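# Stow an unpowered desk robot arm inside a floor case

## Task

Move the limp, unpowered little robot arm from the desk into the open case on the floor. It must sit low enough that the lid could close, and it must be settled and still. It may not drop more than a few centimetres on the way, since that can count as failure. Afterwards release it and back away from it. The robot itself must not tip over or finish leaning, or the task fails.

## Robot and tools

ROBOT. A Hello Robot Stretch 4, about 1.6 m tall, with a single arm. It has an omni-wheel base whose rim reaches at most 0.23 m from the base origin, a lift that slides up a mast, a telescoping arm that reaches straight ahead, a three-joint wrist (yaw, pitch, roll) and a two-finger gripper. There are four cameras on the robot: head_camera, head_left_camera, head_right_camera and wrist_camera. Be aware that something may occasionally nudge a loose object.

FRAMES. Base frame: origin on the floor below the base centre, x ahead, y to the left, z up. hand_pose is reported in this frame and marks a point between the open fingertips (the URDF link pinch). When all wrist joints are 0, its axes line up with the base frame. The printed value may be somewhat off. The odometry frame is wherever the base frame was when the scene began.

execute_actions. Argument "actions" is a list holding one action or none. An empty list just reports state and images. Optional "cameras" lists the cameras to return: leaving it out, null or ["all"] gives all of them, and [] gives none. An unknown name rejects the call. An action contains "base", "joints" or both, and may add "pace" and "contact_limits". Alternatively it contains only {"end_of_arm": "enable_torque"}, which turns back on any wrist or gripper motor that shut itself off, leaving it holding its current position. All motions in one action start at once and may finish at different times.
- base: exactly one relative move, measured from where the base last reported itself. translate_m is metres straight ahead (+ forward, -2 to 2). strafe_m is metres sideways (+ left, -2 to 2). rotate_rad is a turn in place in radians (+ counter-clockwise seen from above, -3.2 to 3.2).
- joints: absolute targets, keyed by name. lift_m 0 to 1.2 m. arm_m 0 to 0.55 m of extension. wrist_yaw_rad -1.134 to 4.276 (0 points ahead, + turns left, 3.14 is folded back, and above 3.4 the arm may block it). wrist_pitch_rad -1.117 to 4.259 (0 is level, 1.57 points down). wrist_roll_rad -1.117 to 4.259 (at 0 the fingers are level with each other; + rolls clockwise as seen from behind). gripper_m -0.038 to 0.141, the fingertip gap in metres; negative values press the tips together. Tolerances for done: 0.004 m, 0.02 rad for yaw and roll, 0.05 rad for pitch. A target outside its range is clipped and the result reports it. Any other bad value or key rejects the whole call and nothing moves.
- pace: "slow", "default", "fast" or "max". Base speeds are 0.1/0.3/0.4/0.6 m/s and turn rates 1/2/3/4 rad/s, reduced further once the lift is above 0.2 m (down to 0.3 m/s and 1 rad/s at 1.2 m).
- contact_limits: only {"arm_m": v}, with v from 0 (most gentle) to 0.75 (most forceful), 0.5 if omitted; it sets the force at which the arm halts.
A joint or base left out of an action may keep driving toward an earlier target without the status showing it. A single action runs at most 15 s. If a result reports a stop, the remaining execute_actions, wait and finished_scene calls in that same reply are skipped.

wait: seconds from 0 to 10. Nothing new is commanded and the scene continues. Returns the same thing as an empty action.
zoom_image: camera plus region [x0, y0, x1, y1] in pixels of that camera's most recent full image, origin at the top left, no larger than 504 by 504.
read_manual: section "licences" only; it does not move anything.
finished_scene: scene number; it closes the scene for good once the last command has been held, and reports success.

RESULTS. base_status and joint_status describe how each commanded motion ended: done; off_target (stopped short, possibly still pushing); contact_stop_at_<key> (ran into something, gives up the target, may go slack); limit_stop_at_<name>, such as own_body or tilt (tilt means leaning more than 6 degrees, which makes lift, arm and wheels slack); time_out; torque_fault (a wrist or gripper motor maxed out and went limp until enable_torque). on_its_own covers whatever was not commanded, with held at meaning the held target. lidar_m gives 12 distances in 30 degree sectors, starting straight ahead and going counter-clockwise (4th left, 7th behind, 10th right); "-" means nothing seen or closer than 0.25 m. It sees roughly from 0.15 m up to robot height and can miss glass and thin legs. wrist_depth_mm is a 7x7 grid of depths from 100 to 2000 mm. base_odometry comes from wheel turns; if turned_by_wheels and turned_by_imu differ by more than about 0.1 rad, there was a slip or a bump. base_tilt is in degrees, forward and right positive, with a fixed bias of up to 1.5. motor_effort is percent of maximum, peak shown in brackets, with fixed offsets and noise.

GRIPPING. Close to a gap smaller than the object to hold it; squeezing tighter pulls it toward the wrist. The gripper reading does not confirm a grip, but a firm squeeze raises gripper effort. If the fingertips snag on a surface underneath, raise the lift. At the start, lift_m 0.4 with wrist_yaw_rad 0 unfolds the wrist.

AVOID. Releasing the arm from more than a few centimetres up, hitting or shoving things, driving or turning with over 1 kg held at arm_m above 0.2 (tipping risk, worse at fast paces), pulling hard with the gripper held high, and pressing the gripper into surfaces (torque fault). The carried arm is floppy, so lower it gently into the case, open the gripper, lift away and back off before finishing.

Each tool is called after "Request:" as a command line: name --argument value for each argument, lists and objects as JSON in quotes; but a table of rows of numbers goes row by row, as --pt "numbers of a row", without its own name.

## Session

Request:
execute_actions --actions '[]'

Scene clock: 0.00 s.
base_odometry: x=+0.000 y=+0.000 heading=+0.000 (m, m, rad; odometry frame)
turned_by_wheels: +0.000 (rad since the last result)
turned_by_imu: +0.000 (rad since the last result)
base_tilt: forward=+0.2 right=+0.9 (deg)
lidar_m: 1.83 1.52 2.59 2.51 2.17 2.17 1.54 1.32 1.36 1.75 1.55 1.53
base_status: not commanded
joint_positions: lift_m=+0.260 arm_m=+0.001 wrist_yaw_rad=+3.135 wrist_pitch_rad=+0.020 wrist_roll_rad=-0.018 gripper_m=+0.057
joint_status: not commanded
motor_effort: lift_m=+19 arm_m=-1 wrist_yaw_rad=+0 wrist_pitch_rad=-4 wrist_roll_rad=+1 gripper_m=-5 wheel_0=+0 wheel_1=+0 wheel_2=+1 (%)
hand_pose: x=-0.1162 y=+0.0893 z=+0.4322 quat_wxyz=(+0.003, -0.010, -0.009, +1.000) (m; base frame)
wrist_depth_mm: - 143 - - - - 1921 / - 118 144 - - - 1863 / - 116 144 - - - 1863 / - 133 180 - - - 1863 / 207 - - - - - 1863 / 225 1921 203 1808 193 1661 1576 / 221 1160 1182 123 1205 1060 1138
pictures: head_camera, head_left_camera, head_right_camera, wrist_camera
Images, in order (width x height): head_camera 420x560, head_left_camera 420x672, head_right_camera 420x672, wrist_camera 616x392.

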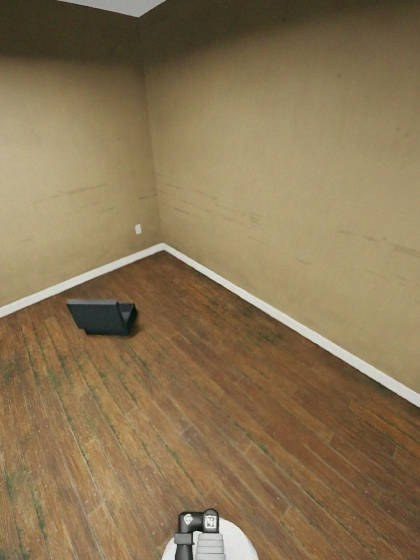

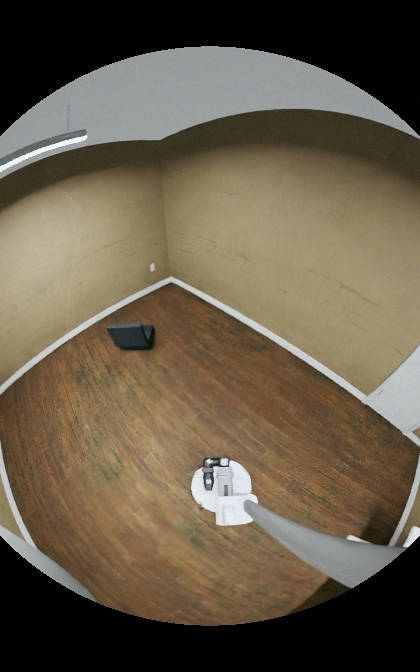

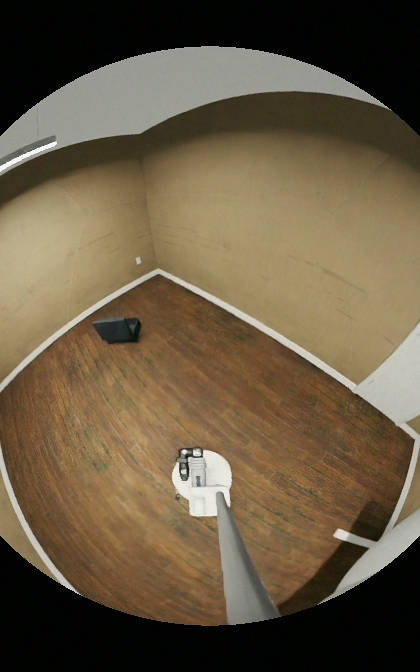

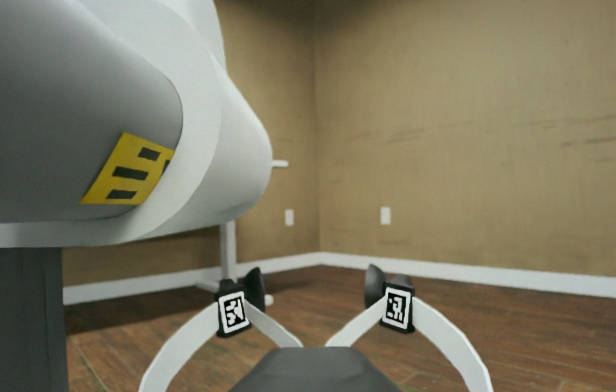

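Request:
execute_actions --actions '[{"base":{"rotate_rad":-2.45},"joints":{"lift_m":1.0,"wrist_yaw_rad":0,"gripper_m":0.09,"wrist_pitch_rad":0.4}}]' --cameras '["wrist_camera","head_camera"]'

Scene clock: 6.73 s.
base_odometry: x=+0.000 y=+0.000 heading=-2.450 (m, m, rad; odometry frame)
turned_by_wheels: -2.450 (rad since the last result)
turned_by_imu: -2.411 (rad since the last result)
base_tilt: forward=+0.3 right=+0.9 (deg)
lidar_m: 1.32 1.39 1.64 1.51 1.59 2.14 1.51 2.68 2.32 2.18 2.23 1.43
base_status: done
joint_positions: lift_m=+1.000 arm_m=+0.001 wrist_yaw_rad=+0.000 wrist_pitch_rad=+0.402 wrist_roll_rad=-0.018 gripper_m=+0.090
joint_status: all done
motor_effort: lift_m=+22(23) arm_m=-1(1) wrist_yaw_rad=-1(5) wrist_pitch_rad=-4(5) wrist_roll_rad=+1(1) gripper_m=-3(6) wheel_0=+4(10) wheel_1=+2(11) wheel_2=+1(9) (%)
hand_pose: x=+0.4372 y=-0.0873 z=+1.0651 quat_wxyz=(+0.980, -0.009, +0.200, +0.002) (m; base frame)
wrist_depth_mm: 1808 1756 1808 1808 1808 1808 1808 / 1863 1808 1863 1921 1863 1921 1921 / 1983 1921 1921 1983 1983 1921 - / - - 1430 1366 1499 1430 1397 / - - - - - - - / - 1921 200 1983 197 1863 1863 / 1618 1618 1618 123 1576 1499 1537
pictures: head_camera, wrist_camera
Images, in order (width x height): head_camera 420x560, wrist_camera 616x392.

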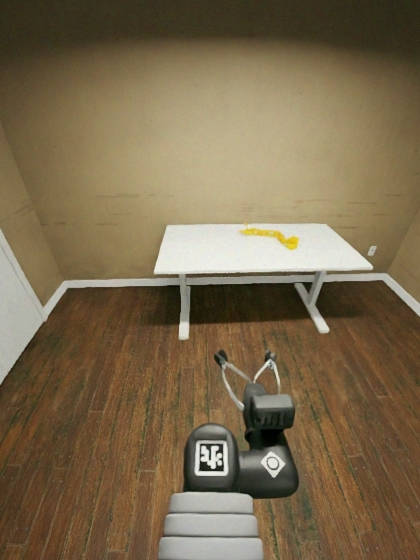

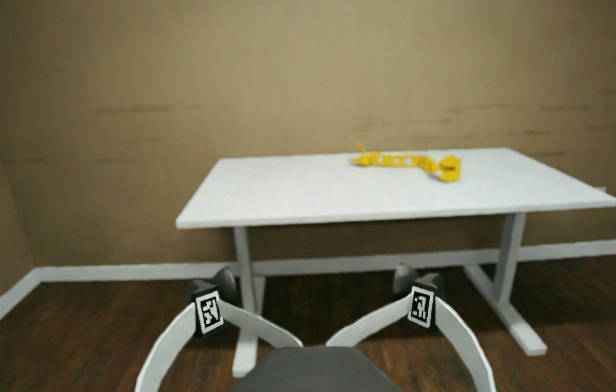

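Request:
execute_actions --actions '[{"base":{"rotate_rad":-0.27}}]' --cameras '[]'

Request:
execute_actions --actions '[{"base":{"translate_m":1.2},"joints":{"wrist_pitch_rad":1.57,"arm_m":0.35,"lift_m":1.03},"pace":"fast"}]'

Scene clock: 10.93 s.
base_odometry: x=+0.000 y=+0.000 heading=-2.718 (m, m, rad; odometry frame)
turned_by_wheels: -0.269 (rad since the last result)
turned_by_imu: -0.265 (rad since the last result)
base_tilt: forward=+0.3 right=+1.0 (deg)
lidar_m: 1.32 1.32 1.85 1.56 1.52 1.77 1.50 2.61 2.59 2.18 2.17 1.56
base_status: done
joint_positions: lift_m=+1.000 arm_m=+0.001 wrist_yaw_rad=+0.000 wrist_pitch_rad=+0.402 wrist_roll_rad=-0.018 gripper_m=+0.090
joint_status: not commanded
motor_effort: lift_m=+22(22) arm_m=-1(1) wrist_yaw_rad=-1(1) wrist_pitch_rad=-2(4) wrist_roll_rad=+1(0) gripper_m=-4(2) wheel_0=+6(10) wheel_1=+5(7) wheel_2=+4(9) (%)
hand_pose: x=+0.4372 y=-0.0874 z=+1.0651 quat_wxyz=(+0.980, -0.009, +0.200, +0.002) (m; base frame)
wrist_depth_mm: 1576 1661 1808 1921 - - - / 1661 1808 1863 1983 - - - / 1708 1863 - - - - - / 1808 1499 1430 1537 1618 - - / 1921 1983 - - - - - / 1983 1863 201 1983 196 1863 1808 / 1661 1576 1576 123 1618 1499 1499
pictures: none
No camera images: the call's "cameras" was empty. Leave "cameras" out to get every camera's image.

Scene clock: 15.73 s.
base_odometry: x=-1.094 y=-0.493 heading=-2.718 (m, m, rad; odometry frame)
turned_by_wheels: +0.001 (rad since the last result)
turned_by_imu: -0.002 (rad since the last result)
base_tilt: forward=+0.2 right=+0.9 (deg)
lidar_m: 0.25 0.25 0.25 0.38 1.87 2.17 2.81 3.74 2.18 1.80 0.47 0.26
base_status: done
joint_positions: lift_m=+1.030 arm_m=+0.349 wrist_yaw_rad=+0.000 wrist_pitch_rad=+1.570 wrist_roll_rad=-0.018 gripper_m=+0.090
joint_status: all done
motor_effort: lift_m=+21(22) arm_m=+6(10) wrist_yaw_rad=-1(0) wrist_pitch_rad=+0(1) wrist_roll_rad=+1(0) gripper_m=-5(3) wheel_0=+5(10) wheel_1=+3(10) wheel_2=+1(12) (%)
hand_pose: x=+0.5201 y=-0.0874 z=+0.9195 quat_wxyz=(+0.707, -0.007, +0.707, +0.007) (m; base frame)
wrist_depth_mm: 442 439 439 436 433 433 430 / 387 389 415 430 433 427 430 / 436 436 433 427 424 424 424 / 433 433 433 366 353 421 418 / 433 427 427 421 421 421 418 / 424 424 201 424 197 418 418 / 427 424 421 123 418 410 415
pictures: head_camera, head_left_camera, head_right_camera, wrist_camera
Images, in order (width x height): head_camera 420x560, head_left_camera 420x672, head_right_camera 420x672, wrist_camera 616x392.

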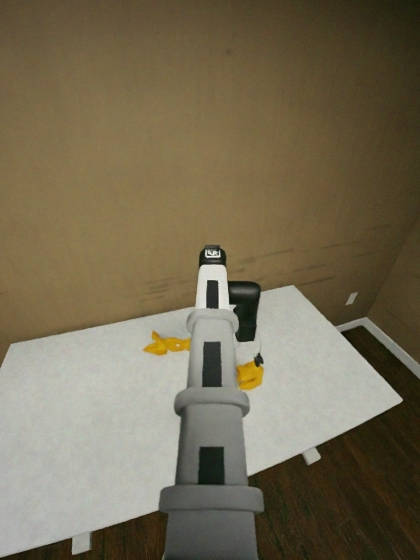

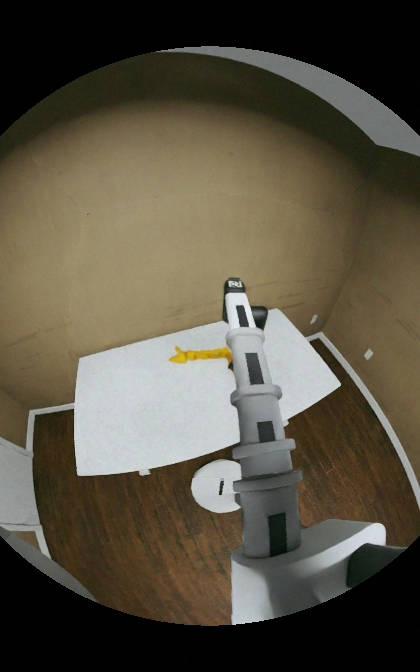

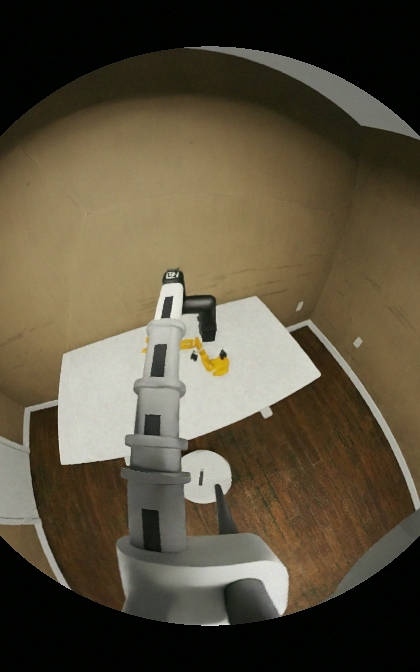

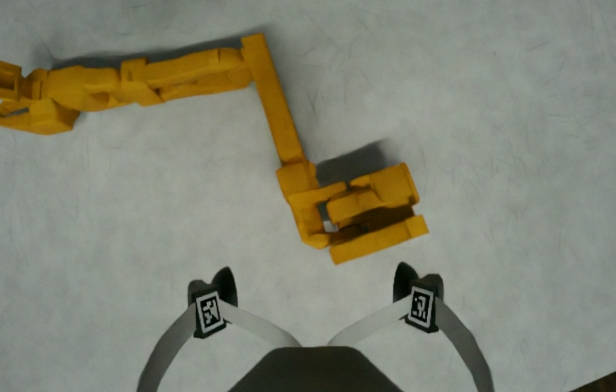

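Request:
execute_actions --actions '[{"base":{"strafe_m":0.035},"joints":{"wrist_roll_rad":-0.33,"arm_m":0.47,"lift_m":0.95,"gripper_m":0.07}}]' --cameras '["wrist_camera"]'

Request:
execute_actions --actions '[{"joints":{"lift_m":0.875}}]' --cameras '["wrist_camera"]'

Scene clock: 20.73 s.
base_odometry: x=-1.079 y=-0.525 heading=-2.718 (m, m, rad; odometry frame)
turned_by_wheels: +0.000 (rad since the last result)
turned_by_imu: +0.000 (rad since the last result)
base_tilt: forward=+0.3 right=+0.9 (deg)
lidar_m: 0.25 0.25 0.25 0.37 1.86 2.15 2.74 3.76 2.24 1.83 0.42 0.26
base_status: done
joint_positions: lift_m=+0.950 arm_m=+0.469 wrist_yaw_rad=+0.000 wrist_pitch_rad=+1.570 wrist_roll_rad=-0.330 gripper_m=+0.070
joint_status: all done
motor_effort: lift_m=+15(20) arm_m=+7(8) wrist_yaw_rad=-1(1) wrist_pitch_rad=+1(0) wrist_roll_rad=+0(4) gripper_m=-5(5) wheel_0=-3(12) wheel_1=+1(10) wheel_2=+0(1) (%)
hand_pose: x=+0.6400 y=-0.0874 z=+0.8400 quat_wxyz=(+0.698, -0.116, +0.697, +0.116) (m; base frame)
wrist_depth_mm: 359 355 355 353 351 349 347 / 304 353 351 349 349 349 347 / 307 303 293 297 347 343 345 / 353 351 347 345 343 345 343 / 347 349 347 343 340 340 340 / 347 343 199 342 193 340 338 / 343 343 342 123 278 336 336
pictures: wrist_camera
Images, in order (width x height): wrist_camera 616x392.

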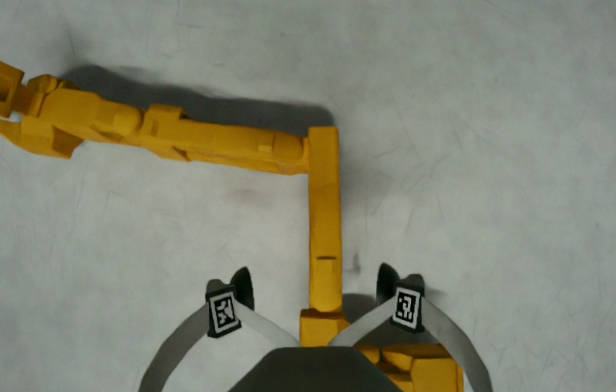

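Scene clock: 22.03 s.
base_odometry: x=-1.079 y=-0.525 heading=-2.718 (m, m, rad; odometry frame)
turned_by_wheels: +0.000 (rad since the last result)
turned_by_imu: +0.000 (rad since the last result)
base_tilt: forward=+0.3 right=+1.0 (deg)
lidar_m: 0.25 0.25 0.25 0.36 1.85 2.14 2.71 3.73 2.22 1.84 0.42 0.25
base_status: not commanded
joint_positions: lift_m=+0.875 arm_m=+0.469 wrist_yaw_rad=+0.000 wrist_pitch_rad=+1.570 wrist_roll_rad=-0.330 gripper_m=+0.070
joint_status: all done
motor_effort: lift_m=+15(17) arm_m=+6(6) wrist_yaw_rad=+0(0) wrist_pitch_rad=+2(3) wrist_roll_rad=+0(1) gripper_m=-5(5) wheel_0=-3(3) wheel_1=+1(1) wheel_2=+0(0) (%)
hand_pose: x=+0.6400 y=-0.0874 z=+0.7650 quat_wxyz=(+0.698, -0.116, +0.697, +0.116) (m; base frame)
wrist_depth_mm: 279 278 276 274 273 273 272 / 220 225 276 274 272 271 270 / 276 251 223 216 271 270 270 / 274 274 271 212 270 267 267 / 273 272 271 202 267 266 265 / 270 270 199 197 194 265 265 / 268 268 268 123 263 263 262
pictures: wrist_camera
Images, in order (width x height): wrist_camera 616x392.

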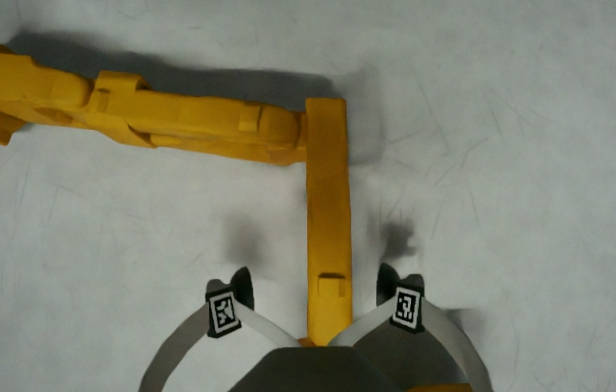

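Request:
execute_actions --actions '[{"joints":{"arm_m":0.503,"gripper_m":-0.038}}]' --cameras '["wrist_camera"]'

Request:
execute_actions --actions '[{"joints":{"lift_m":0.91},"pace":"slow"}]' --cameras '["wrist_camera"]'

Scene clock: 28.00 s.
base_odometry: x=-1.079 y=-0.525 heading=-2.718 (m, m, rad; odometry frame)
turned_by_wheels: +0.000 (rad since the last result)
turned_by_imu: +0.000 (rad since the last result)
base_tilt: forward=+0.3 right=+0.9 (deg)
lidar_m: 0.25 0.25 0.25 0.37 1.85 2.12 2.76 3.75 2.23 1.82 0.45 0.25
base_status: not commanded
joint_positions: lift_m=+0.875 arm_m=+0.502 wrist_yaw_rad=+0.000 wrist_pitch_rad=+1.570 wrist_roll_rad=-0.330 gripper_m=-0.037
joint_status: all done
motor_effort: lift_m=+17(17) arm_m=+7(8) wrist_yaw_rad=-1(1) wrist_pitch_rad=+2(3) wrist_roll_rad=+0(0) gripper_m=-30(30) wheel_0=-3(3) wheel_1=+1(1) wheel_2=+0(0) (%)
hand_pose: x=+0.6730 y=-0.0874 z=+0.7649 quat_wxyz=(+0.698, -0.116, +0.697, +0.116) (m; base frame)
wrist_depth_mm: 278 276 273 273 272 272 271 / 276 274 273 272 272 268 270 / 213 213 271 271 270 268 267 / 271 272 237 202 268 266 266 / 271 271 268 196 266 264 266 / 270 267 183 187 180 263 263 / 266 266 265 130 263 260 262
pictures: wrist_camera
Images, in order (width x height): wrist_camera 616x392.

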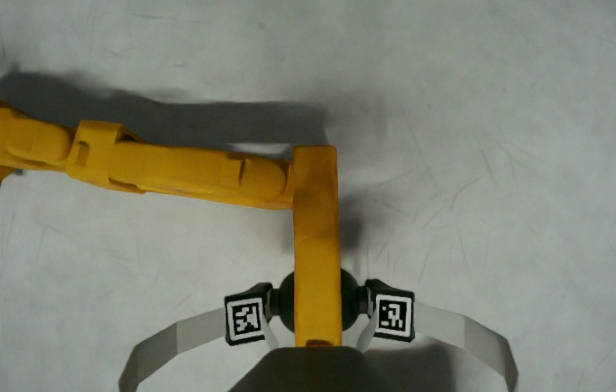

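Scene clock: 29.13 s.
base_odometry: x=-1.079 y=-0.525 heading=-2.718 (m, m, rad; odometry frame)
turned_by_wheels: +0.000 (rad since the last result)
turned_by_imu: +0.000 (rad since the last result)
base_tilt: forward=+0.3 right=+1.0 (deg)
lidar_m: 0.25 0.25 0.25 0.38 1.84 2.12 2.75 3.76 2.22 1.86 0.44 0.25
base_status: not commanded
joint_positions: lift_m=+0.909 arm_m=+0.502 wrist_yaw_rad=+0.000 wrist_pitch_rad=+1.570 wrist_roll_rad=-0.330 gripper_m=-0.037
joint_status: all done
motor_effort: lift_m=+25(25) arm_m=+7(7) wrist_yaw_rad=+0(0) wrist_pitch_rad=+2(4) wrist_roll_rad=+0(0) gripper_m=-29(30) wheel_0=-3(3) wheel_1=+1(1) wheel_2=+0(0) (%)
hand_pose: x=+0.6730 y=-0.0874 z=+0.7992 quat_wxyz=(+0.698, -0.116, +0.697, +0.116) (m; base frame)
wrist_depth_mm: 314 310 310 309 307 307 304 / 312 312 307 306 306 306 303 / 213 213 307 304 306 303 303 / 309 306 237 202 303 300 301 / 306 307 300 198 298 300 297 / 303 301 183 186 181 298 297 / 303 300 298 130 297 296 294
pictures: wrist_camera
Images, in order (width x height): wrist_camera 616x392.

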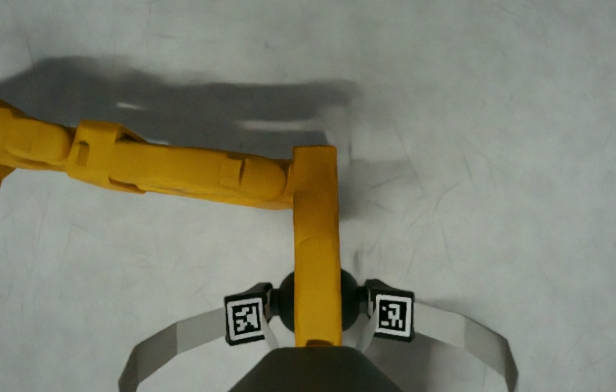

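Wall is close on the left, so retract first.

Request:
execute_actions --actions '[{"joints":{"lift_m":1.0,"arm_m":0.25,"wrist_pitch_rad":1.2}}]' --cameras '["wrist_camera"]'

Request:
execute_actions --actions '[{"joints":{"wrist_pitch_rad":0.8,"wrist_roll_rad":0.15}}]' --cameras '["wrist_camera","head_camera"]'

Scene clock: 33.57 s.
base_odometry: x=-1.079 y=-0.525 heading=-2.718 (m, m, rad; odometry frame)
turned_by_wheels: +0.000 (rad since the last result)
turned_by_imu: +0.000 (rad since the last result)
base_tilt: forward=+0.3 right=+1.0 (deg)
lidar_m: 0.25 0.25 0.25 0.36 1.85 2.12 2.75 3.73 2.23 1.83 0.46 0.25
base_status: not commanded
joint_positions: lift_m=+1.000 arm_m=+0.251 wrist_yaw_rad=+0.000 wrist_pitch_rad=+1.204 wrist_roll_rad=-0.331 gripper_m=-0.037
joint_status: all done
motor_effort: lift_m=+24(28) arm_m=-6(10) wrist_yaw_rad=+1(1) wrist_pitch_rad=-10(12) wrist_roll_rad=+3(3) gripper_m=-30(31) wheel_0=-3(3) wheel_1=+1(1) wheel_2=+0(0) (%)
hand_pose: x=+0.5256 y=-0.0874 z=+0.9085 quat_wxyz=(+0.813, -0.136, +0.558, +0.093) (m; base frame)
wrist_depth_mm: 521 525 539 559 569 591 609 / 488 496 508 517 525 544 559 / 214 217 477 484 496 508 521 / 418 244 204 204 466 473 484 / 402 410 415 197 436 442 449 / 379 387 185 185 180 418 424 / 364 359 370 129 392 387 402
pictures: wrist_camera
Images, in order (width x height): wrist_camera 616x392.

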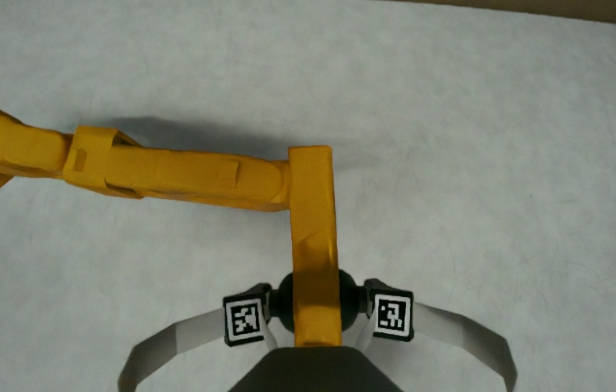

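Scene clock: 34.40 s.
base_odometry: x=-1.079 y=-0.525 heading=-2.718 (m, m, rad; odometry frame)
turned_by_wheels: +0.000 (rad since the last result)
turned_by_imu: +0.000 (rad since the last result)
base_tilt: forward=+0.2 right=+0.9 (deg)
lidar_m: 0.25 0.25 0.25 0.37 1.85 2.12 2.77 3.74 2.23 1.83 0.45 0.25
base_status: not commanded
joint_positions: lift_m=+1.000 arm_m=+0.251 wrist_yaw_rad=+0.000 wrist_pitch_rad=+0.807 wrist_roll_rad=+0.148 gripper_m=-0.037
joint_status: all done
motor_effort: lift_m=+24(24) arm_m=-6(7) wrist_yaw_rad=+0(1) wrist_pitch_rad=-18(30) wrist_roll_rad=+5(10) gripper_m=-30(30) wheel_0=-3(3) wheel_1=+1(1) wheel_2=+0(0) (%)
hand_pose: x=+0.6216 y=-0.0874 z=+0.9695 quat_wxyz=(+0.917, +0.068, +0.391, -0.029) (m; base frame)
wrist_depth_mm: 445 480 535 591 661 750 842 / 480 521 585 647 732 798 960 / 500 554 621 699 732 699 647 / 559 208 201 202 615 585 559 / 621 621 591 196 539 508 496 / 559 535 185 187 180 455 439 / 492 459 452 129 427 399 397
pictures: head_camera, wrist_camera
Images, in order (width x height): head_camera 420x560, wrist_camera 616x392.

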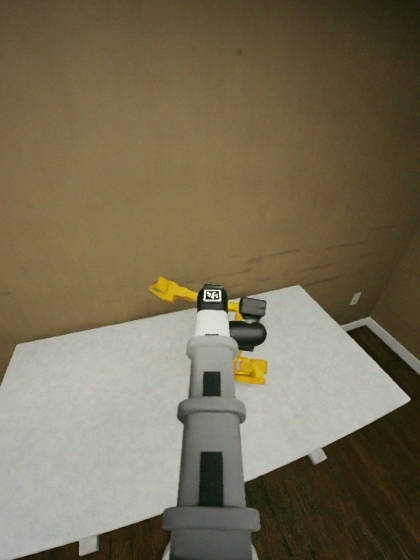

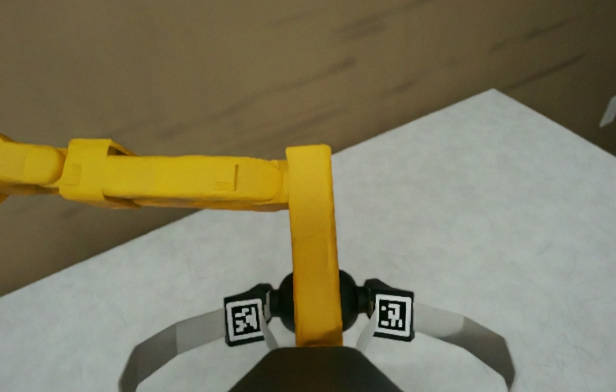

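It creeps slowly under gravity; let me give it a few moments and look again at the state.

Request:
execute_actions --actions '[]' --cameras '["wrist_camera"]'

Scene clock: 36.10 s.
base_odometry: x=-1.079 y=-0.525 heading=-2.718 (m, m, rad; odometry frame)
turned_by_wheels: +0.000 (rad since the last result)
turned_by_imu: +0.000 (rad since the last result)
base_tilt: forward=+0.3 right=+0.9 (deg)
lidar_m: 0.25 0.25 0.25 0.35 1.85 2.12 2.74 3.75 2.23 1.82 0.45 0.25
base_status: not commanded
joint_positions: lift_m=+1.000 arm_m=+0.251 wrist_yaw_rad=+0.000 wrist_pitch_rad=+0.807 wrist_roll_rad=+0.148 gripper_m=-0.037
joint_status: all done
motor_effort: lift_m=+24(24) arm_m=-6(7) wrist_yaw_rad=+0(1) wrist_pitch_rad=-19(30) wrist_roll_rad=+5(10) gripper_m=-29(30) wheel_0=-3(3) wheel_1=+1(1) wheel_2=+0(0) (%)
hand_pose: x=+0.6215 y=-0.0874 z=+0.9694 quat_wxyz=(+0.917, +0.068, +0.392, -0.029) (m; base frame)
wrist_depth_mm: 442 480 535 585 661 750 831 / 477 521 574 647 732 820 976 / 508 554 627 699 723 683 654 / 237 210 203 206 615 585 564 / 621 621 585 198 539 512 496 / 559 539 185 187 180 459 433 / 492 455 455 130 424 397 397
pictures: wrist_camera
Images, in order (width x height): wrist_camera 616x392.

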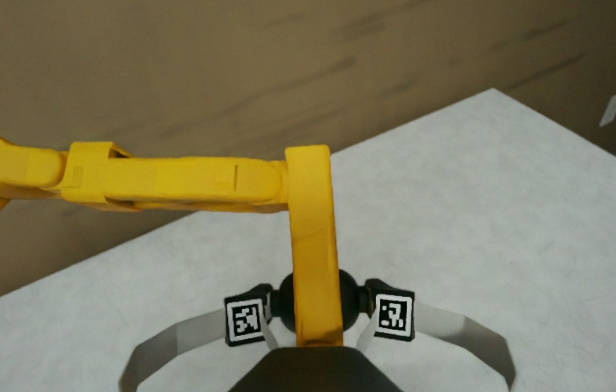

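Stiffer this time. More tilt.

Request:
execute_actions --actions '[{"joints":{"wrist_pitch_rad":0.1,"wrist_roll_rad":0.15,"arm_m":0.1,"lift_m":0.9}}]' --cameras '["wrist_camera","head_camera"]'

Scene clock: 39.83 s.
base_odometry: x=-1.079 y=-0.525 heading=-2.718 (m, m, rad; odometry frame)
turned_by_wheels: +0.000 (rad since the last result)
turned_by_imu: +0.000 (rad since the last result)
base_tilt: forward=+0.3 right=+0.9 (deg)
lidar_m: 0.25 0.25 0.25 0.36 1.83 2.14 2.76 3.73 2.22 1.82 0.44 0.26
base_status: not commanded
joint_positions: lift_m=+0.900 arm_m=+0.101 wrist_yaw_rad=+0.000 wrist_pitch_rad=+0.109 wrist_roll_rad=+0.149 gripper_m=-0.037
joint_status: all done
motor_effort: lift_m=+17(23) arm_m=-6(7) wrist_yaw_rad=+0(11) wrist_pitch_rad=-23(32) wrist_roll_rad=+4(8) gripper_m=-28(31) wheel_0=-3(3) wheel_1=+1(1) wheel_2=+0(0) (%)
hand_pose: x=+0.5588 y=-0.0875 z=+1.0469 quat_wxyz=(+0.996, +0.074, +0.054, -0.004) (m; base frame)
wrist_depth_mm: 621 668 699 768 820 904 960 / 615 654 699 759 809 891 976 / 621 661 707 750 820 891 976 / 621 661 683 202 820 878 976 / 621 661 193 195 820 891 960 / 621 654 186 186 180 878 946 / 621 189 189 128 715 591 603
pictures: head_camera, wrist_camera
Images, in order (width x height): head_camera 420x560, wrist_camera 616x392.

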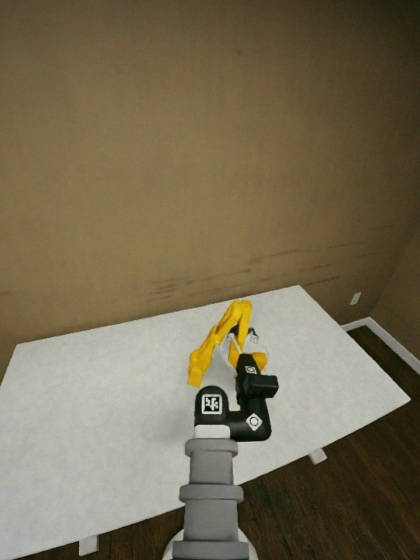

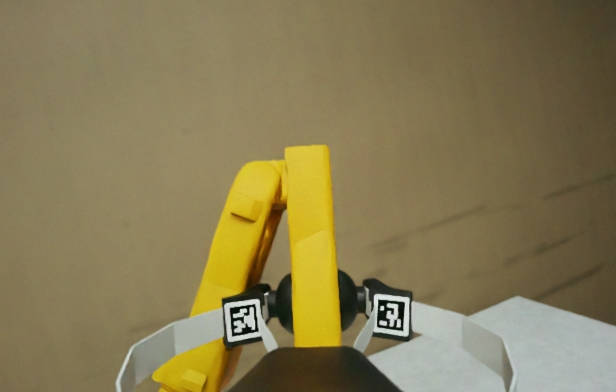

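Request:
execute_actions --actions '[{"joints":{"wrist_pitch_rad":0.4,"arm_m":0.3,"lift_m":0.98}}]' --cameras '[]'

Request:
execute_actions --actions '[{"joints":{"wrist_pitch_rad":1.57,"arm_m":0.45,"wrist_roll_rad":-0.66,"lift_m":0.96}}]' --cameras '["wrist_camera"]'

Request:
execute_actions --actions '[{"joints":{"lift_m":0.876},"pace":"slow"}]' --cameras '["wrist_camera","head_right_camera"]'

Request:
execute_actions --actions '[{"joints":{"gripper_m":0.032}}]' --cameras '[]'

Request:
execute_actions --actions '[{"joints":{"lift_m":0.96}}]' --cameras '[]'

Request:
execute_actions --actions '[{"joints":{"arm_m":0.395,"gripper_m":0.141,"wrist_roll_rad":-0.45}}]' --cameras '["wrist_camera","head_right_camera"]'

Scene clock: 49.57 s.
base_odometry: x=-1.079 y=-0.525 heading=-2.718 (m, m, rad; odometry frame)
turned_by_wheels: +0.000 (rad since the last result)
turned_by_imu: +0.000 (rad since the last result)
base_tilt: forward=+0.3 right=+0.9 (deg)
lidar_m: 0.25 0.25 0.25 0.37 1.84 2.12 2.75 3.76 2.25 1.83 0.44 0.25
base_status: not commanded
joint_positions: lift_m=+0.980 arm_m=+0.299 wrist_yaw_rad=+0.000 wrist_pitch_rad=+0.408 wrist_roll_rad=+0.149 gripper_m=-0.037
joint_status: all done
motor_effort: lift_m=+24(28) arm_m=+6(9) wrist_yaw_rad=-1(0) wrist_pitch_rad=-21(21) wrist_roll_rad=+4(4) gripper_m=-29(30) wheel_0=-3(3) wheel_1=+1(1) wheel_2=+0(0) (%)
hand_pose: x=+0.7346 y=-0.0874 z=+1.0434 quat_wxyz=(+0.977, +0.073, +0.202, -0.015) (m; base frame)
wrist_depth_mm: 404 436 473 512 554 615 668 / 424 452 492 530 580 640 715 / 439 469 512 544 609 683 759 / 459 492 517 198 647 723 809 / 477 512 194 195 676 759 820 / 492 535 186 186 180 621 591 / 517 189 189 129 564 492 500
pictures: none
No camera images: the call's "cameras" was empty. Leave "cameras" out to get every camera's image.

Scene clock: 51.07 s.
base_odometry: x=-1.079 y=-0.525 heading=-2.718 (m, m, rad; odometry frame)
turned_by_wheels: +0.000 (rad since the last result)
turned_by_imu: +0.000 (rad since the last result)
base_tilt: forward=+0.3 right=+0.9 (deg)
lidar_m: 0.25 0.25 0.25 0.37 1.86 2.13 2.75 3.73 2.25 1.84 0.44 0.25
base_status: not commanded
joint_positions: lift_m=+0.960 arm_m=+0.449 wrist_yaw_rad=+0.000 wrist_pitch_rad=+1.568 wrist_roll_rad=-0.660 gripper_m=-0.037
joint_status: all done
motor_effort: lift_m=+18(22) arm_m=+7(6) wrist_yaw_rad=+0(1) wrist_pitch_rad=+7(12) wrist_roll_rad=-1(3) gripper_m=-31(30) wheel_0=-3(3) wheel_1=+1(1) wheel_2=+0(0) (%)
hand_pose: x=+0.6206 y=-0.0874 z=+0.8498 quat_wxyz=(+0.670, -0.229, +0.668, +0.229) (m; base frame)
wrist_depth_mm: 366 362 364 359 362 359 357 / 364 362 362 362 357 355 355 / 359 362 357 355 355 355 355 / 359 357 355 190 355 353 353 / 353 355 190 190 351 353 349 / 353 353 183 185 180 349 347 / 353 193 192 129 347 345 345
pictures: wrist_camera
Images, in order (width x height): wrist_camera 616x392.

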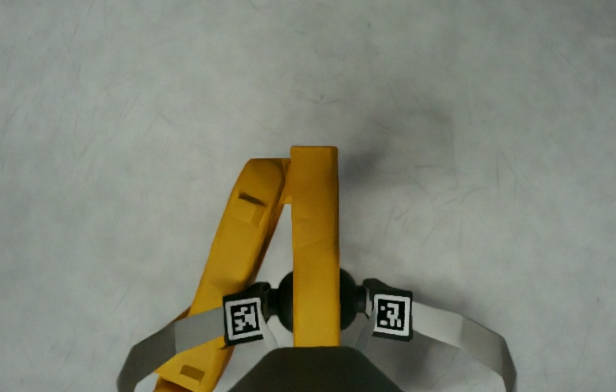

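Scene clock: 52.63 s.
base_odometry: x=-1.079 y=-0.525 heading=-2.718 (m, m, rad; odometry frame)
turned_by_wheels: +0.000 (rad since the last result)
turned_by_imu: +0.000 (rad since the last result)
base_tilt: forward=+0.3 right=+0.9 (deg)
lidar_m: 0.25 0.25 0.25 0.37 1.85 2.14 2.76 3.74 2.23 1.86 0.46 0.25
base_status: not commanded
joint_positions: lift_m=+0.876 arm_m=+0.449 wrist_yaw_rad=+0.000 wrist_pitch_rad=+1.568 wrist_roll_rad=-0.660 gripper_m=-0.037
joint_status: all done
motor_effort: lift_m=+17(18) arm_m=+7(7) wrist_yaw_rad=-1(0) wrist_pitch_rad=+6(8) wrist_roll_rad=+0(1) gripper_m=-30(30) wheel_0=-3(3) wheel_1=+1(1) wheel_2=+0(0) (%)
hand_pose: x=+0.6206 y=-0.0874 z=+0.7659 quat_wxyz=(+0.670, -0.229, +0.668, +0.229) (m; base frame)
wrist_depth_mm: 279 278 276 277 273 274 273 / 276 274 273 273 273 272 273 / 273 274 273 273 271 270 271 / 273 272 271 194 270 268 270 / 272 272 191 194 267 266 267 / 271 270 185 186 180 265 265 / 268 229 190 129 264 263 263
pictures: head_right_camera, wrist_camera
Images, in order (width x height): head_right_camera 420x672, wrist_camera 616x392.

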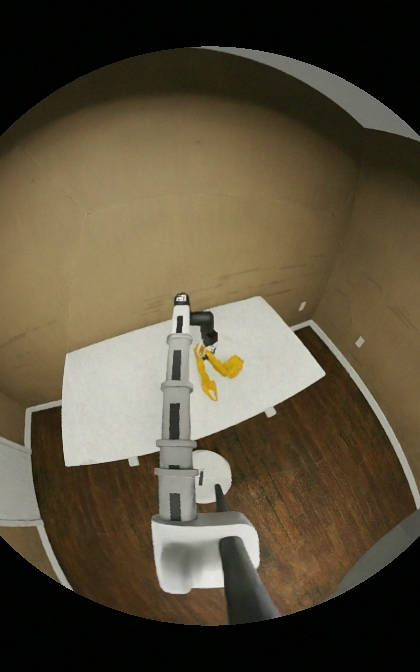

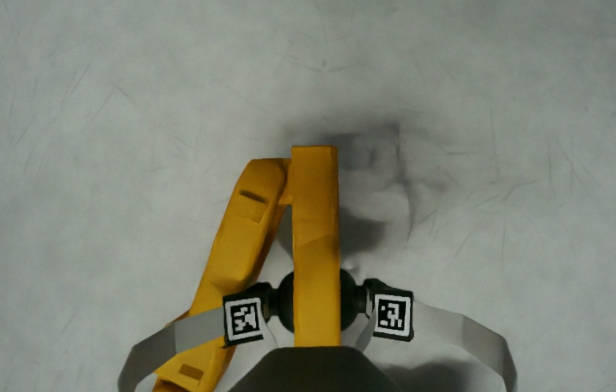

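Scene clock: 54.03 s.
base_odometry: x=-1.079 y=-0.525 heading=-2.718 (m, m, rad; odometry frame)
turned_by_wheels: +0.000 (rad since the last result)
turned_by_imu: +0.000 (rad since the last result)
base_tilt: forward=+0.2 right=+0.9 (deg)
lidar_m: 0.25 0.25 0.25 0.36 1.84 2.13 2.74 3.75 2.24 1.84 0.44 0.25
base_status: not commanded
joint_positions: lift_m=+0.876 arm_m=+0.449 wrist_yaw_rad=+0.000 wrist_pitch_rad=+1.570 wrist_roll_rad=-0.660 gripper_m=+0.032
joint_status: all done
motor_effort: lift_m=+17(17) arm_m=+6(7) wrist_yaw_rad=+0(0) wrist_pitch_rad=+4(8) wrist_roll_rad=+0(0) gripper_m=-4(29) wheel_0=-3(3) wheel_1=+1(1) wheel_2=+0(0) (%)
hand_pose: x=+0.6201 y=-0.0874 z=+0.7659 quat_wxyz=(+0.669, -0.229, +0.669, +0.229) (m; base frame)
wrist_depth_mm: 278 278 277 276 276 274 276 / 276 276 274 276 273 273 273 / 274 274 274 272 273 272 272 / 273 272 272 213 272 270 271 / 272 272 215 222 268 268 268 / 271 271 213 199 191 267 266 / 268 268 219 123 266 265 266
pictures: none
No camera images: the call's "cameras" was empty. Leave "cameras" out to get every camera's image.

Scene clock: 55.37 s.
base_odometry: x=-1.079 y=-0.525 heading=-2.718 (m, m, rad; odometry frame)
turned_by_wheels: +0.000 (rad since the last result)
turned_by_imu: +0.000 (rad since the last result)
base_tilt: forward=+0.3 right=+0.9 (deg)
lidar_m: 0.25 0.25 0.25 0.35 1.85 2.13 2.74 3.73 2.25 1.85 0.44 0.25
base_status: not commanded
joint_positions: lift_m=+0.960 arm_m=+0.449 wrist_yaw_rad=+0.000 wrist_pitch_rad=+1.570 wrist_roll_rad=-0.660 gripper_m=+0.032
joint_status: all done
motor_effort: lift_m=+22(21) arm_m=+6(6) wrist_yaw_rad=+0(0) wrist_pitch_rad=+1(2) wrist_roll_rad=+0(0) gripper_m=-6(6) wheel_0=-3(3) wheel_1=+1(1) wheel_2=+0(0) (%)
hand_pose: x=+0.6199 y=-0.0874 z=+0.8494 quat_wxyz=(+0.669, -0.229, +0.669, +0.229) (m; base frame)
wrist_depth_mm: 366 366 364 364 362 359 359 / 364 364 362 359 357 362 355 / 362 359 359 355 357 355 355 / 359 355 357 301 355 351 351 / 357 355 355 324 353 353 349 / 353 355 203 278 191 349 347 / 355 353 297 125 349 347 345
pictures: none
No camera images: the call's "cameras" was empty. Leave "cameras" out to get every camera's image.

Scene clock: 57.47 s.
base_odometry: x=-1.079 y=-0.525 heading=-2.718 (m, m, rad; odometry frame)
turned_by_wheels: +0.000 (rad since the last result)
turned_by_imu: +0.000 (rad since the last result)
base_tilt: forward=+0.3 right=+0.9 (deg)
lidar_m: 0.25 0.25 0.25 0.35 1.84 2.13 2.75 3.75 2.23 1.84 0.46 0.25
base_status: not commanded
joint_positions: lift_m=+0.960 arm_m=+0.396 wrist_yaw_rad=+0.000 wrist_pitch_rad=+1.570 wrist_roll_rad=-0.450 gripper_m=+0.141
joint_status: all done
motor_effort: lift_m=+22(22) arm_m=-7(6) wrist_yaw_rad=+0(0) wrist_pitch_rad=+1(0) wrist_roll_rad=+2(6) gripper_m=-1(7) wheel_0=-3(3) wheel_1=+1(1) wheel_2=+0(0) (%)
hand_pose: x=+0.5673 y=-0.0874 z=+0.8494 quat_wxyz=(+0.689, -0.158, +0.689, +0.158) (m; base frame)
wrist_depth_mm: 366 366 364 362 362 362 359 / 366 362 359 359 357 357 355 / 362 359 359 300 357 353 353 / 359 357 357 298 355 353 353 / 357 357 353 353 353 351 351 / 355 353 291 349 282 212 349 / 355 353 303 123 286 272 345
pictures: head_right_camera, wrist_camera
Images, in order (width x height): head_right_camera 420x672, wrist_camera 616x392.

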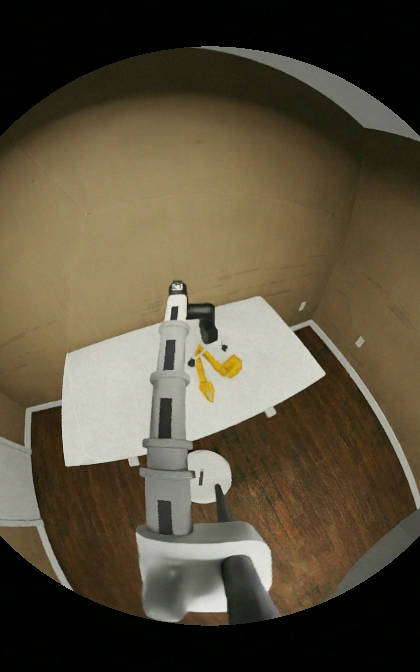

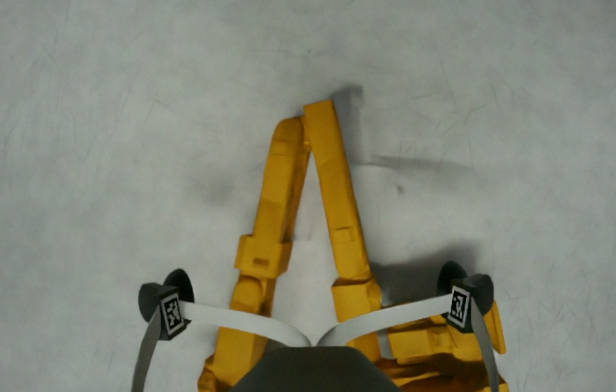

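Request:
execute_actions --actions '[{"joints":{"arm_m":0.403,"lift_m":0.868,"wrist_roll_rad":-0.52},"pace":"slow"}]' --cameras '["wrist_camera"]'

Request:
execute_actions --actions '[{"joints":{"gripper_m":-0.01}}]' --cameras '["wrist_camera"]'

Request:
execute_actions --actions '[{"joints":{"lift_m":0.905},"pace":"slow"}]' --cameras '["wrist_camera","head_right_camera"]'

Scene clock: 64.10 s.
base_odometry: x=-1.079 y=-0.525 heading=-2.718 (m, m, rad; odometry frame)
turned_by_wheels: +0.000 (rad since the last result)
turned_by_imu: +0.000 (rad since the last result)
base_tilt: forward=+0.2 right=+0.9 (deg)
lidar_m: 0.25 0.25 0.25 0.35 1.84 2.10 2.74 3.77 2.23 1.86 0.43 0.25
base_status: not commanded
joint_positions: lift_m=+0.868 arm_m=+0.402 wrist_yaw_rad=+0.000 wrist_pitch_rad=+1.570 wrist_roll_rad=-0.520 gripper_m=+0.141
joint_status: all done
motor_effort: lift_m=+15(23) arm_m=+7(7) wrist_yaw_rad=+0(1) wrist_pitch_rad=+0(1) wrist_roll_rad=-1(0) gripper_m=-1(1) wheel_0=-3(3) wheel_1=+1(1) wheel_2=+0(0) (%)
hand_pose: x=+0.5729 y=-0.0874 z=+0.7580 quat_wxyz=(+0.684, -0.182, +0.683, +0.182) (m; base frame)
wrist_depth_mm: 272 271 270 270 267 266 266 / 270 270 267 211 266 265 265 / 268 266 266 204 264 263 263 / 267 265 264 211 262 262 260 / 264 264 208 260 260 259 259 / 264 263 204 260 188 211 258 / 262 260 203 123 198 203 204
pictures: wrist_camera
Images, in order (width x height): wrist_camera 616x392.

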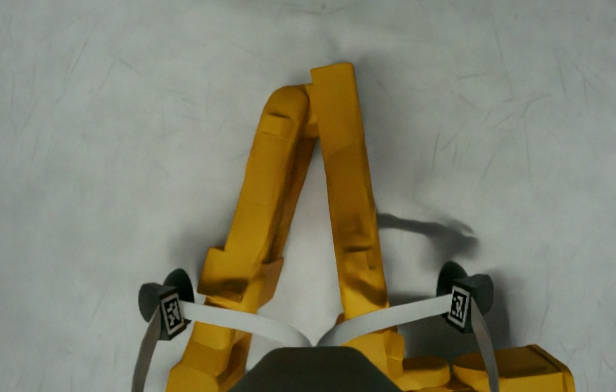

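Scene clock: 66.53 s.
base_odometry: x=-1.079 y=-0.525 heading=-2.718 (m, m, rad; odometry frame)
turned_by_wheels: +0.000 (rad since the last result)
turned_by_imu: +0.000 (rad since the last result)
base_tilt: forward=+0.2 right=+0.9 (deg)
lidar_m: 0.25 0.25 0.25 0.33 1.86 2.12 2.72 3.74 2.21 1.84 0.46 0.25
base_status: not commanded
joint_positions: lift_m=+0.868 arm_m=+0.402 wrist_yaw_rad=+0.000 wrist_pitch_rad=+1.570 wrist_roll_rad=-0.520 gripper_m=-0.009
joint_status: all done
motor_effort: lift_m=+17(17) arm_m=+7(7) wrist_yaw_rad=+0(0) wrist_pitch_rad=+2(2) wrist_roll_rad=+1(1) gripper_m=-33(36) wheel_0=-3(3) wheel_1=+1(1) wheel_2=+0(0) (%)
hand_pose: x=+0.5730 y=-0.0874 z=+0.7579 quat_wxyz=(+0.684, -0.182, +0.683, +0.182) (m; base frame)
wrist_depth_mm: 270 270 268 267 266 265 264 / 268 267 266 181 263 264 262 / 267 266 265 178 263 262 260 / 266 265 263 179 262 260 259 / 265 263 262 179 259 258 258 / 260 259 183 179 181 256 256 / 260 258 257 144 256 255 255
pictures: wrist_camera
Images, in order (width x height): wrist_camera 616x392.

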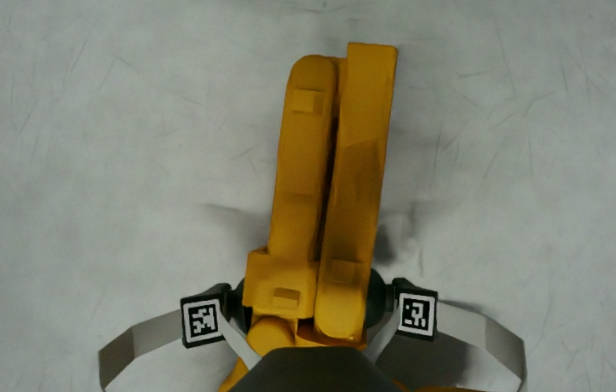

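Scene clock: 67.67 s.
base_odometry: x=-1.079 y=-0.525 heading=-2.718 (m, m, rad; odometry frame)
turned_by_wheels: +0.000 (rad since the last result)
turned_by_imu: +0.000 (rad since the last result)
base_tilt: forward=+0.2 right=+1.0 (deg)
lidar_m: 0.25 0.25 0.25 0.37 1.87 2.15 2.74 3.72 2.22 1.83 0.45 0.27
base_status: not commanded
joint_positions: lift_m=+0.904 arm_m=+0.402 wrist_yaw_rad=+0.000 wrist_pitch_rad=+1.570 wrist_roll_rad=-0.520 gripper_m=-0.009
joint_status: all done
motor_effort: lift_m=+24(28) arm_m=+7(7) wrist_yaw_rad=-1(1) wrist_pitch_rad=+2(2) wrist_roll_rad=+1(1) gripper_m=-34(35) wheel_0=-3(3) wheel_1=+1(1) wheel_2=+0(0) (%)
hand_pose: x=+0.5730 y=-0.0874 z=+0.7942 quat_wxyz=(+0.684, -0.182, +0.683, +0.182) (m; base frame)
wrist_depth_mm: 307 306 306 303 303 300 301 / 304 304 303 181 300 298 298 / 304 301 301 177 300 298 297 / 303 300 300 179 296 298 294 / 301 300 298 179 296 294 294 / 298 297 183 179 181 293 293 / 297 294 296 144 291 291 290
pictures: head_right_camera, wrist_camera
Images, in order (width x height): head_right_camera 420x672, wrist_camera 616x392.

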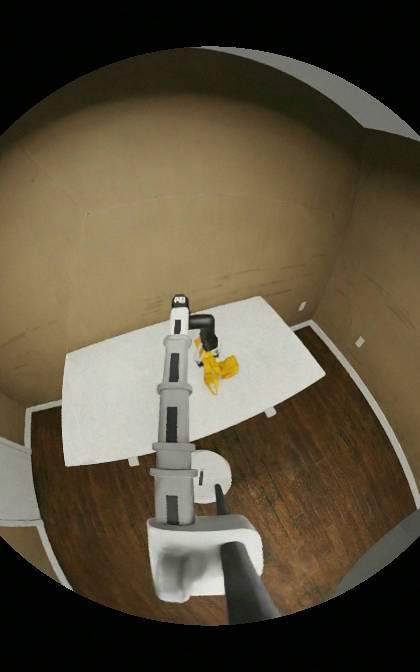

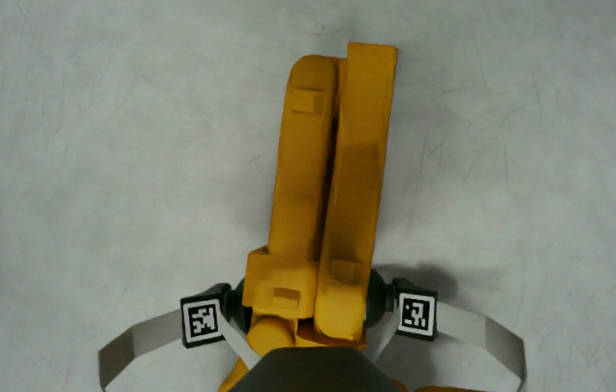

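Request:
execute_actions --actions '[{"base":{"translate_m":-1.6},"joints":{"lift_m":0.94,"arm_m":0.2,"wrist_roll_rad":1.47,"wrist_yaw_rad":1.57}}]' --cameras '["wrist_camera"]'

Request:
execute_actions --actions '[{"base":{"rotate_rad":-2.07},"joints":{"lift_m":0.62},"pace":"slow"}]'

Scene clock: 80.87 s.
base_odometry: x=+0.379 y=+0.132 heading=-2.718 (m, m, rad; odometry frame)
turned_by_wheels: +0.000 (rad since the last result)
turned_by_imu: +0.003 (rad since the last result)
base_tilt: forward=+0.2 right=+0.9 (deg)
lidar_m: 0.25 1.68 1.64 1.38 1.38 1.60 1.09 1.26 2.52 2.35 2.31 2.07
base_status: done
joint_positions: lift_m=+0.940 arm_m=+0.201 wrist_yaw_rad=+1.570 wrist_pitch_rad=+1.570 wrist_roll_rad=+1.470 gripper_m=-0.009
joint_status: all done
motor_effort: lift_m=+24(26) arm_m=-6(8) wrist_yaw_rad=+0(7) wrist_pitch_rad=+0(5) wrist_roll_rad=+2(6) gripper_m=-33(34) wheel_0=-5(10) wheel_1=-2(8) wheel_2=+2(11) (%)
hand_pose: x=+0.4594 y=+0.0001 z=+0.8292 quat_wxyz=(+0.706, -0.035, +0.706, +0.036) (m; base frame)
wrist_depth_mm: 1118 1098 1078 1098 1060 1060 1060 / 1118 1098 1098 181 1060 1042 1042 / 1138 1118 1078 177 1060 1042 1042 / 1118 1078 1078 179 1060 1060 1042 / 1078 1078 1078 179 1042 1060 1042 / 1078 1078 183 179 181 1042 1042 / 1098 1078 1078 143 1042 1042 1025
pictures: wrist_camera
Images, in order (width x height): wrist_camera 616x392.

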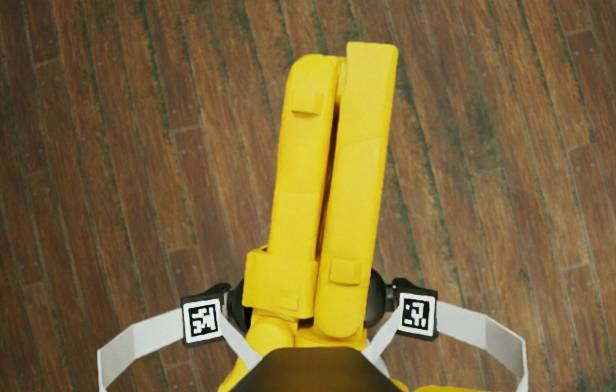

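Scene clock: 84.23 s.
base_odometry: x=+0.379 y=+0.132 heading=+1.496 (m, m, rad; odometry frame)
turned_by_wheels: -2.069 (rad since the last result)
turned_by_imu: -2.037 (rad since the last result)
base_tilt: forward=+0.2 right=+0.9 (deg)
lidar_m: 0.27 2.33 2.34 1.99 1.70 1.69 1.59 1.39 1.38 1.63 1.11 1.31
base_status: done
joint_positions: lift_m=+0.620 arm_m=+0.201 wrist_yaw_rad=+1.570 wrist_pitch_rad=+1.570 wrist_roll_rad=+1.470 gripper_m=-0.009
joint_status: all done
motor_effort: lift_m=+17(23) arm_m=-6(6) wrist_yaw_rad=-1(0) wrist_pitch_rad=+0(3) wrist_roll_rad=+2(1) gripper_m=-34(35) wheel_0=+6(8) wheel_1=+3(8) wheel_2=+2(8) (%)
hand_pose: x=+0.4594 y=+0.0001 z=+0.5098 quat_wxyz=(+0.706, -0.035, +0.706, +0.036) (m; base frame)
wrist_depth_mm: 778 759 750 750 741 741 732 / 768 768 750 181 732 741 715 / 768 768 750 177 741 741 732 / 759 750 741 179 723 732 723 / 759 750 741 179 723 723 723 / 759 750 182 179 181 732 707 / 750 741 741 143 732 715 723
pictures: head_camera, head_left_camera, head_right_camera, wrist_camera
Images, in order (width x height): head_camera 420x560, head_left_camera 420x672, head_right_camera 420x672, wrist_camera 616x392.

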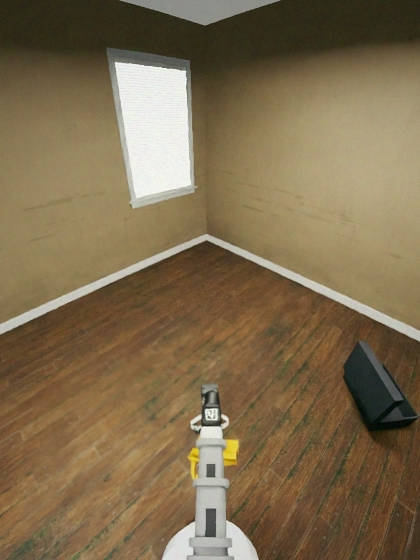

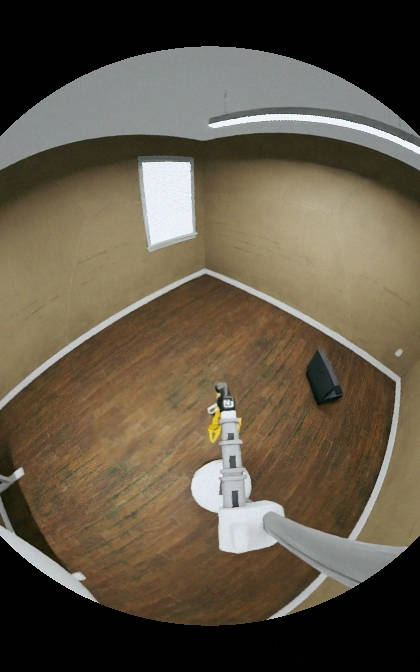

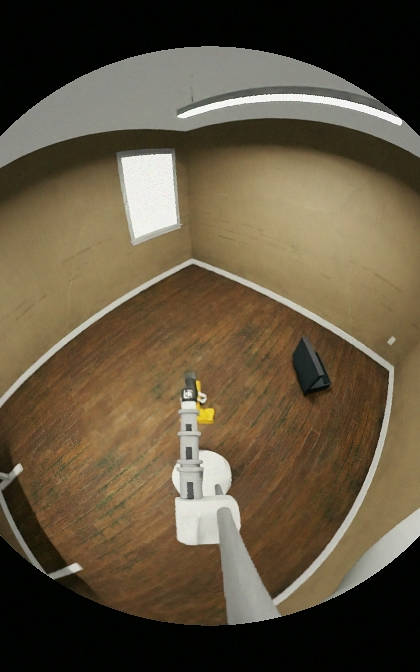

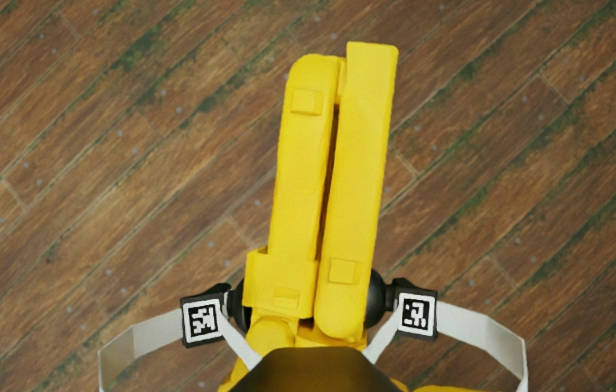

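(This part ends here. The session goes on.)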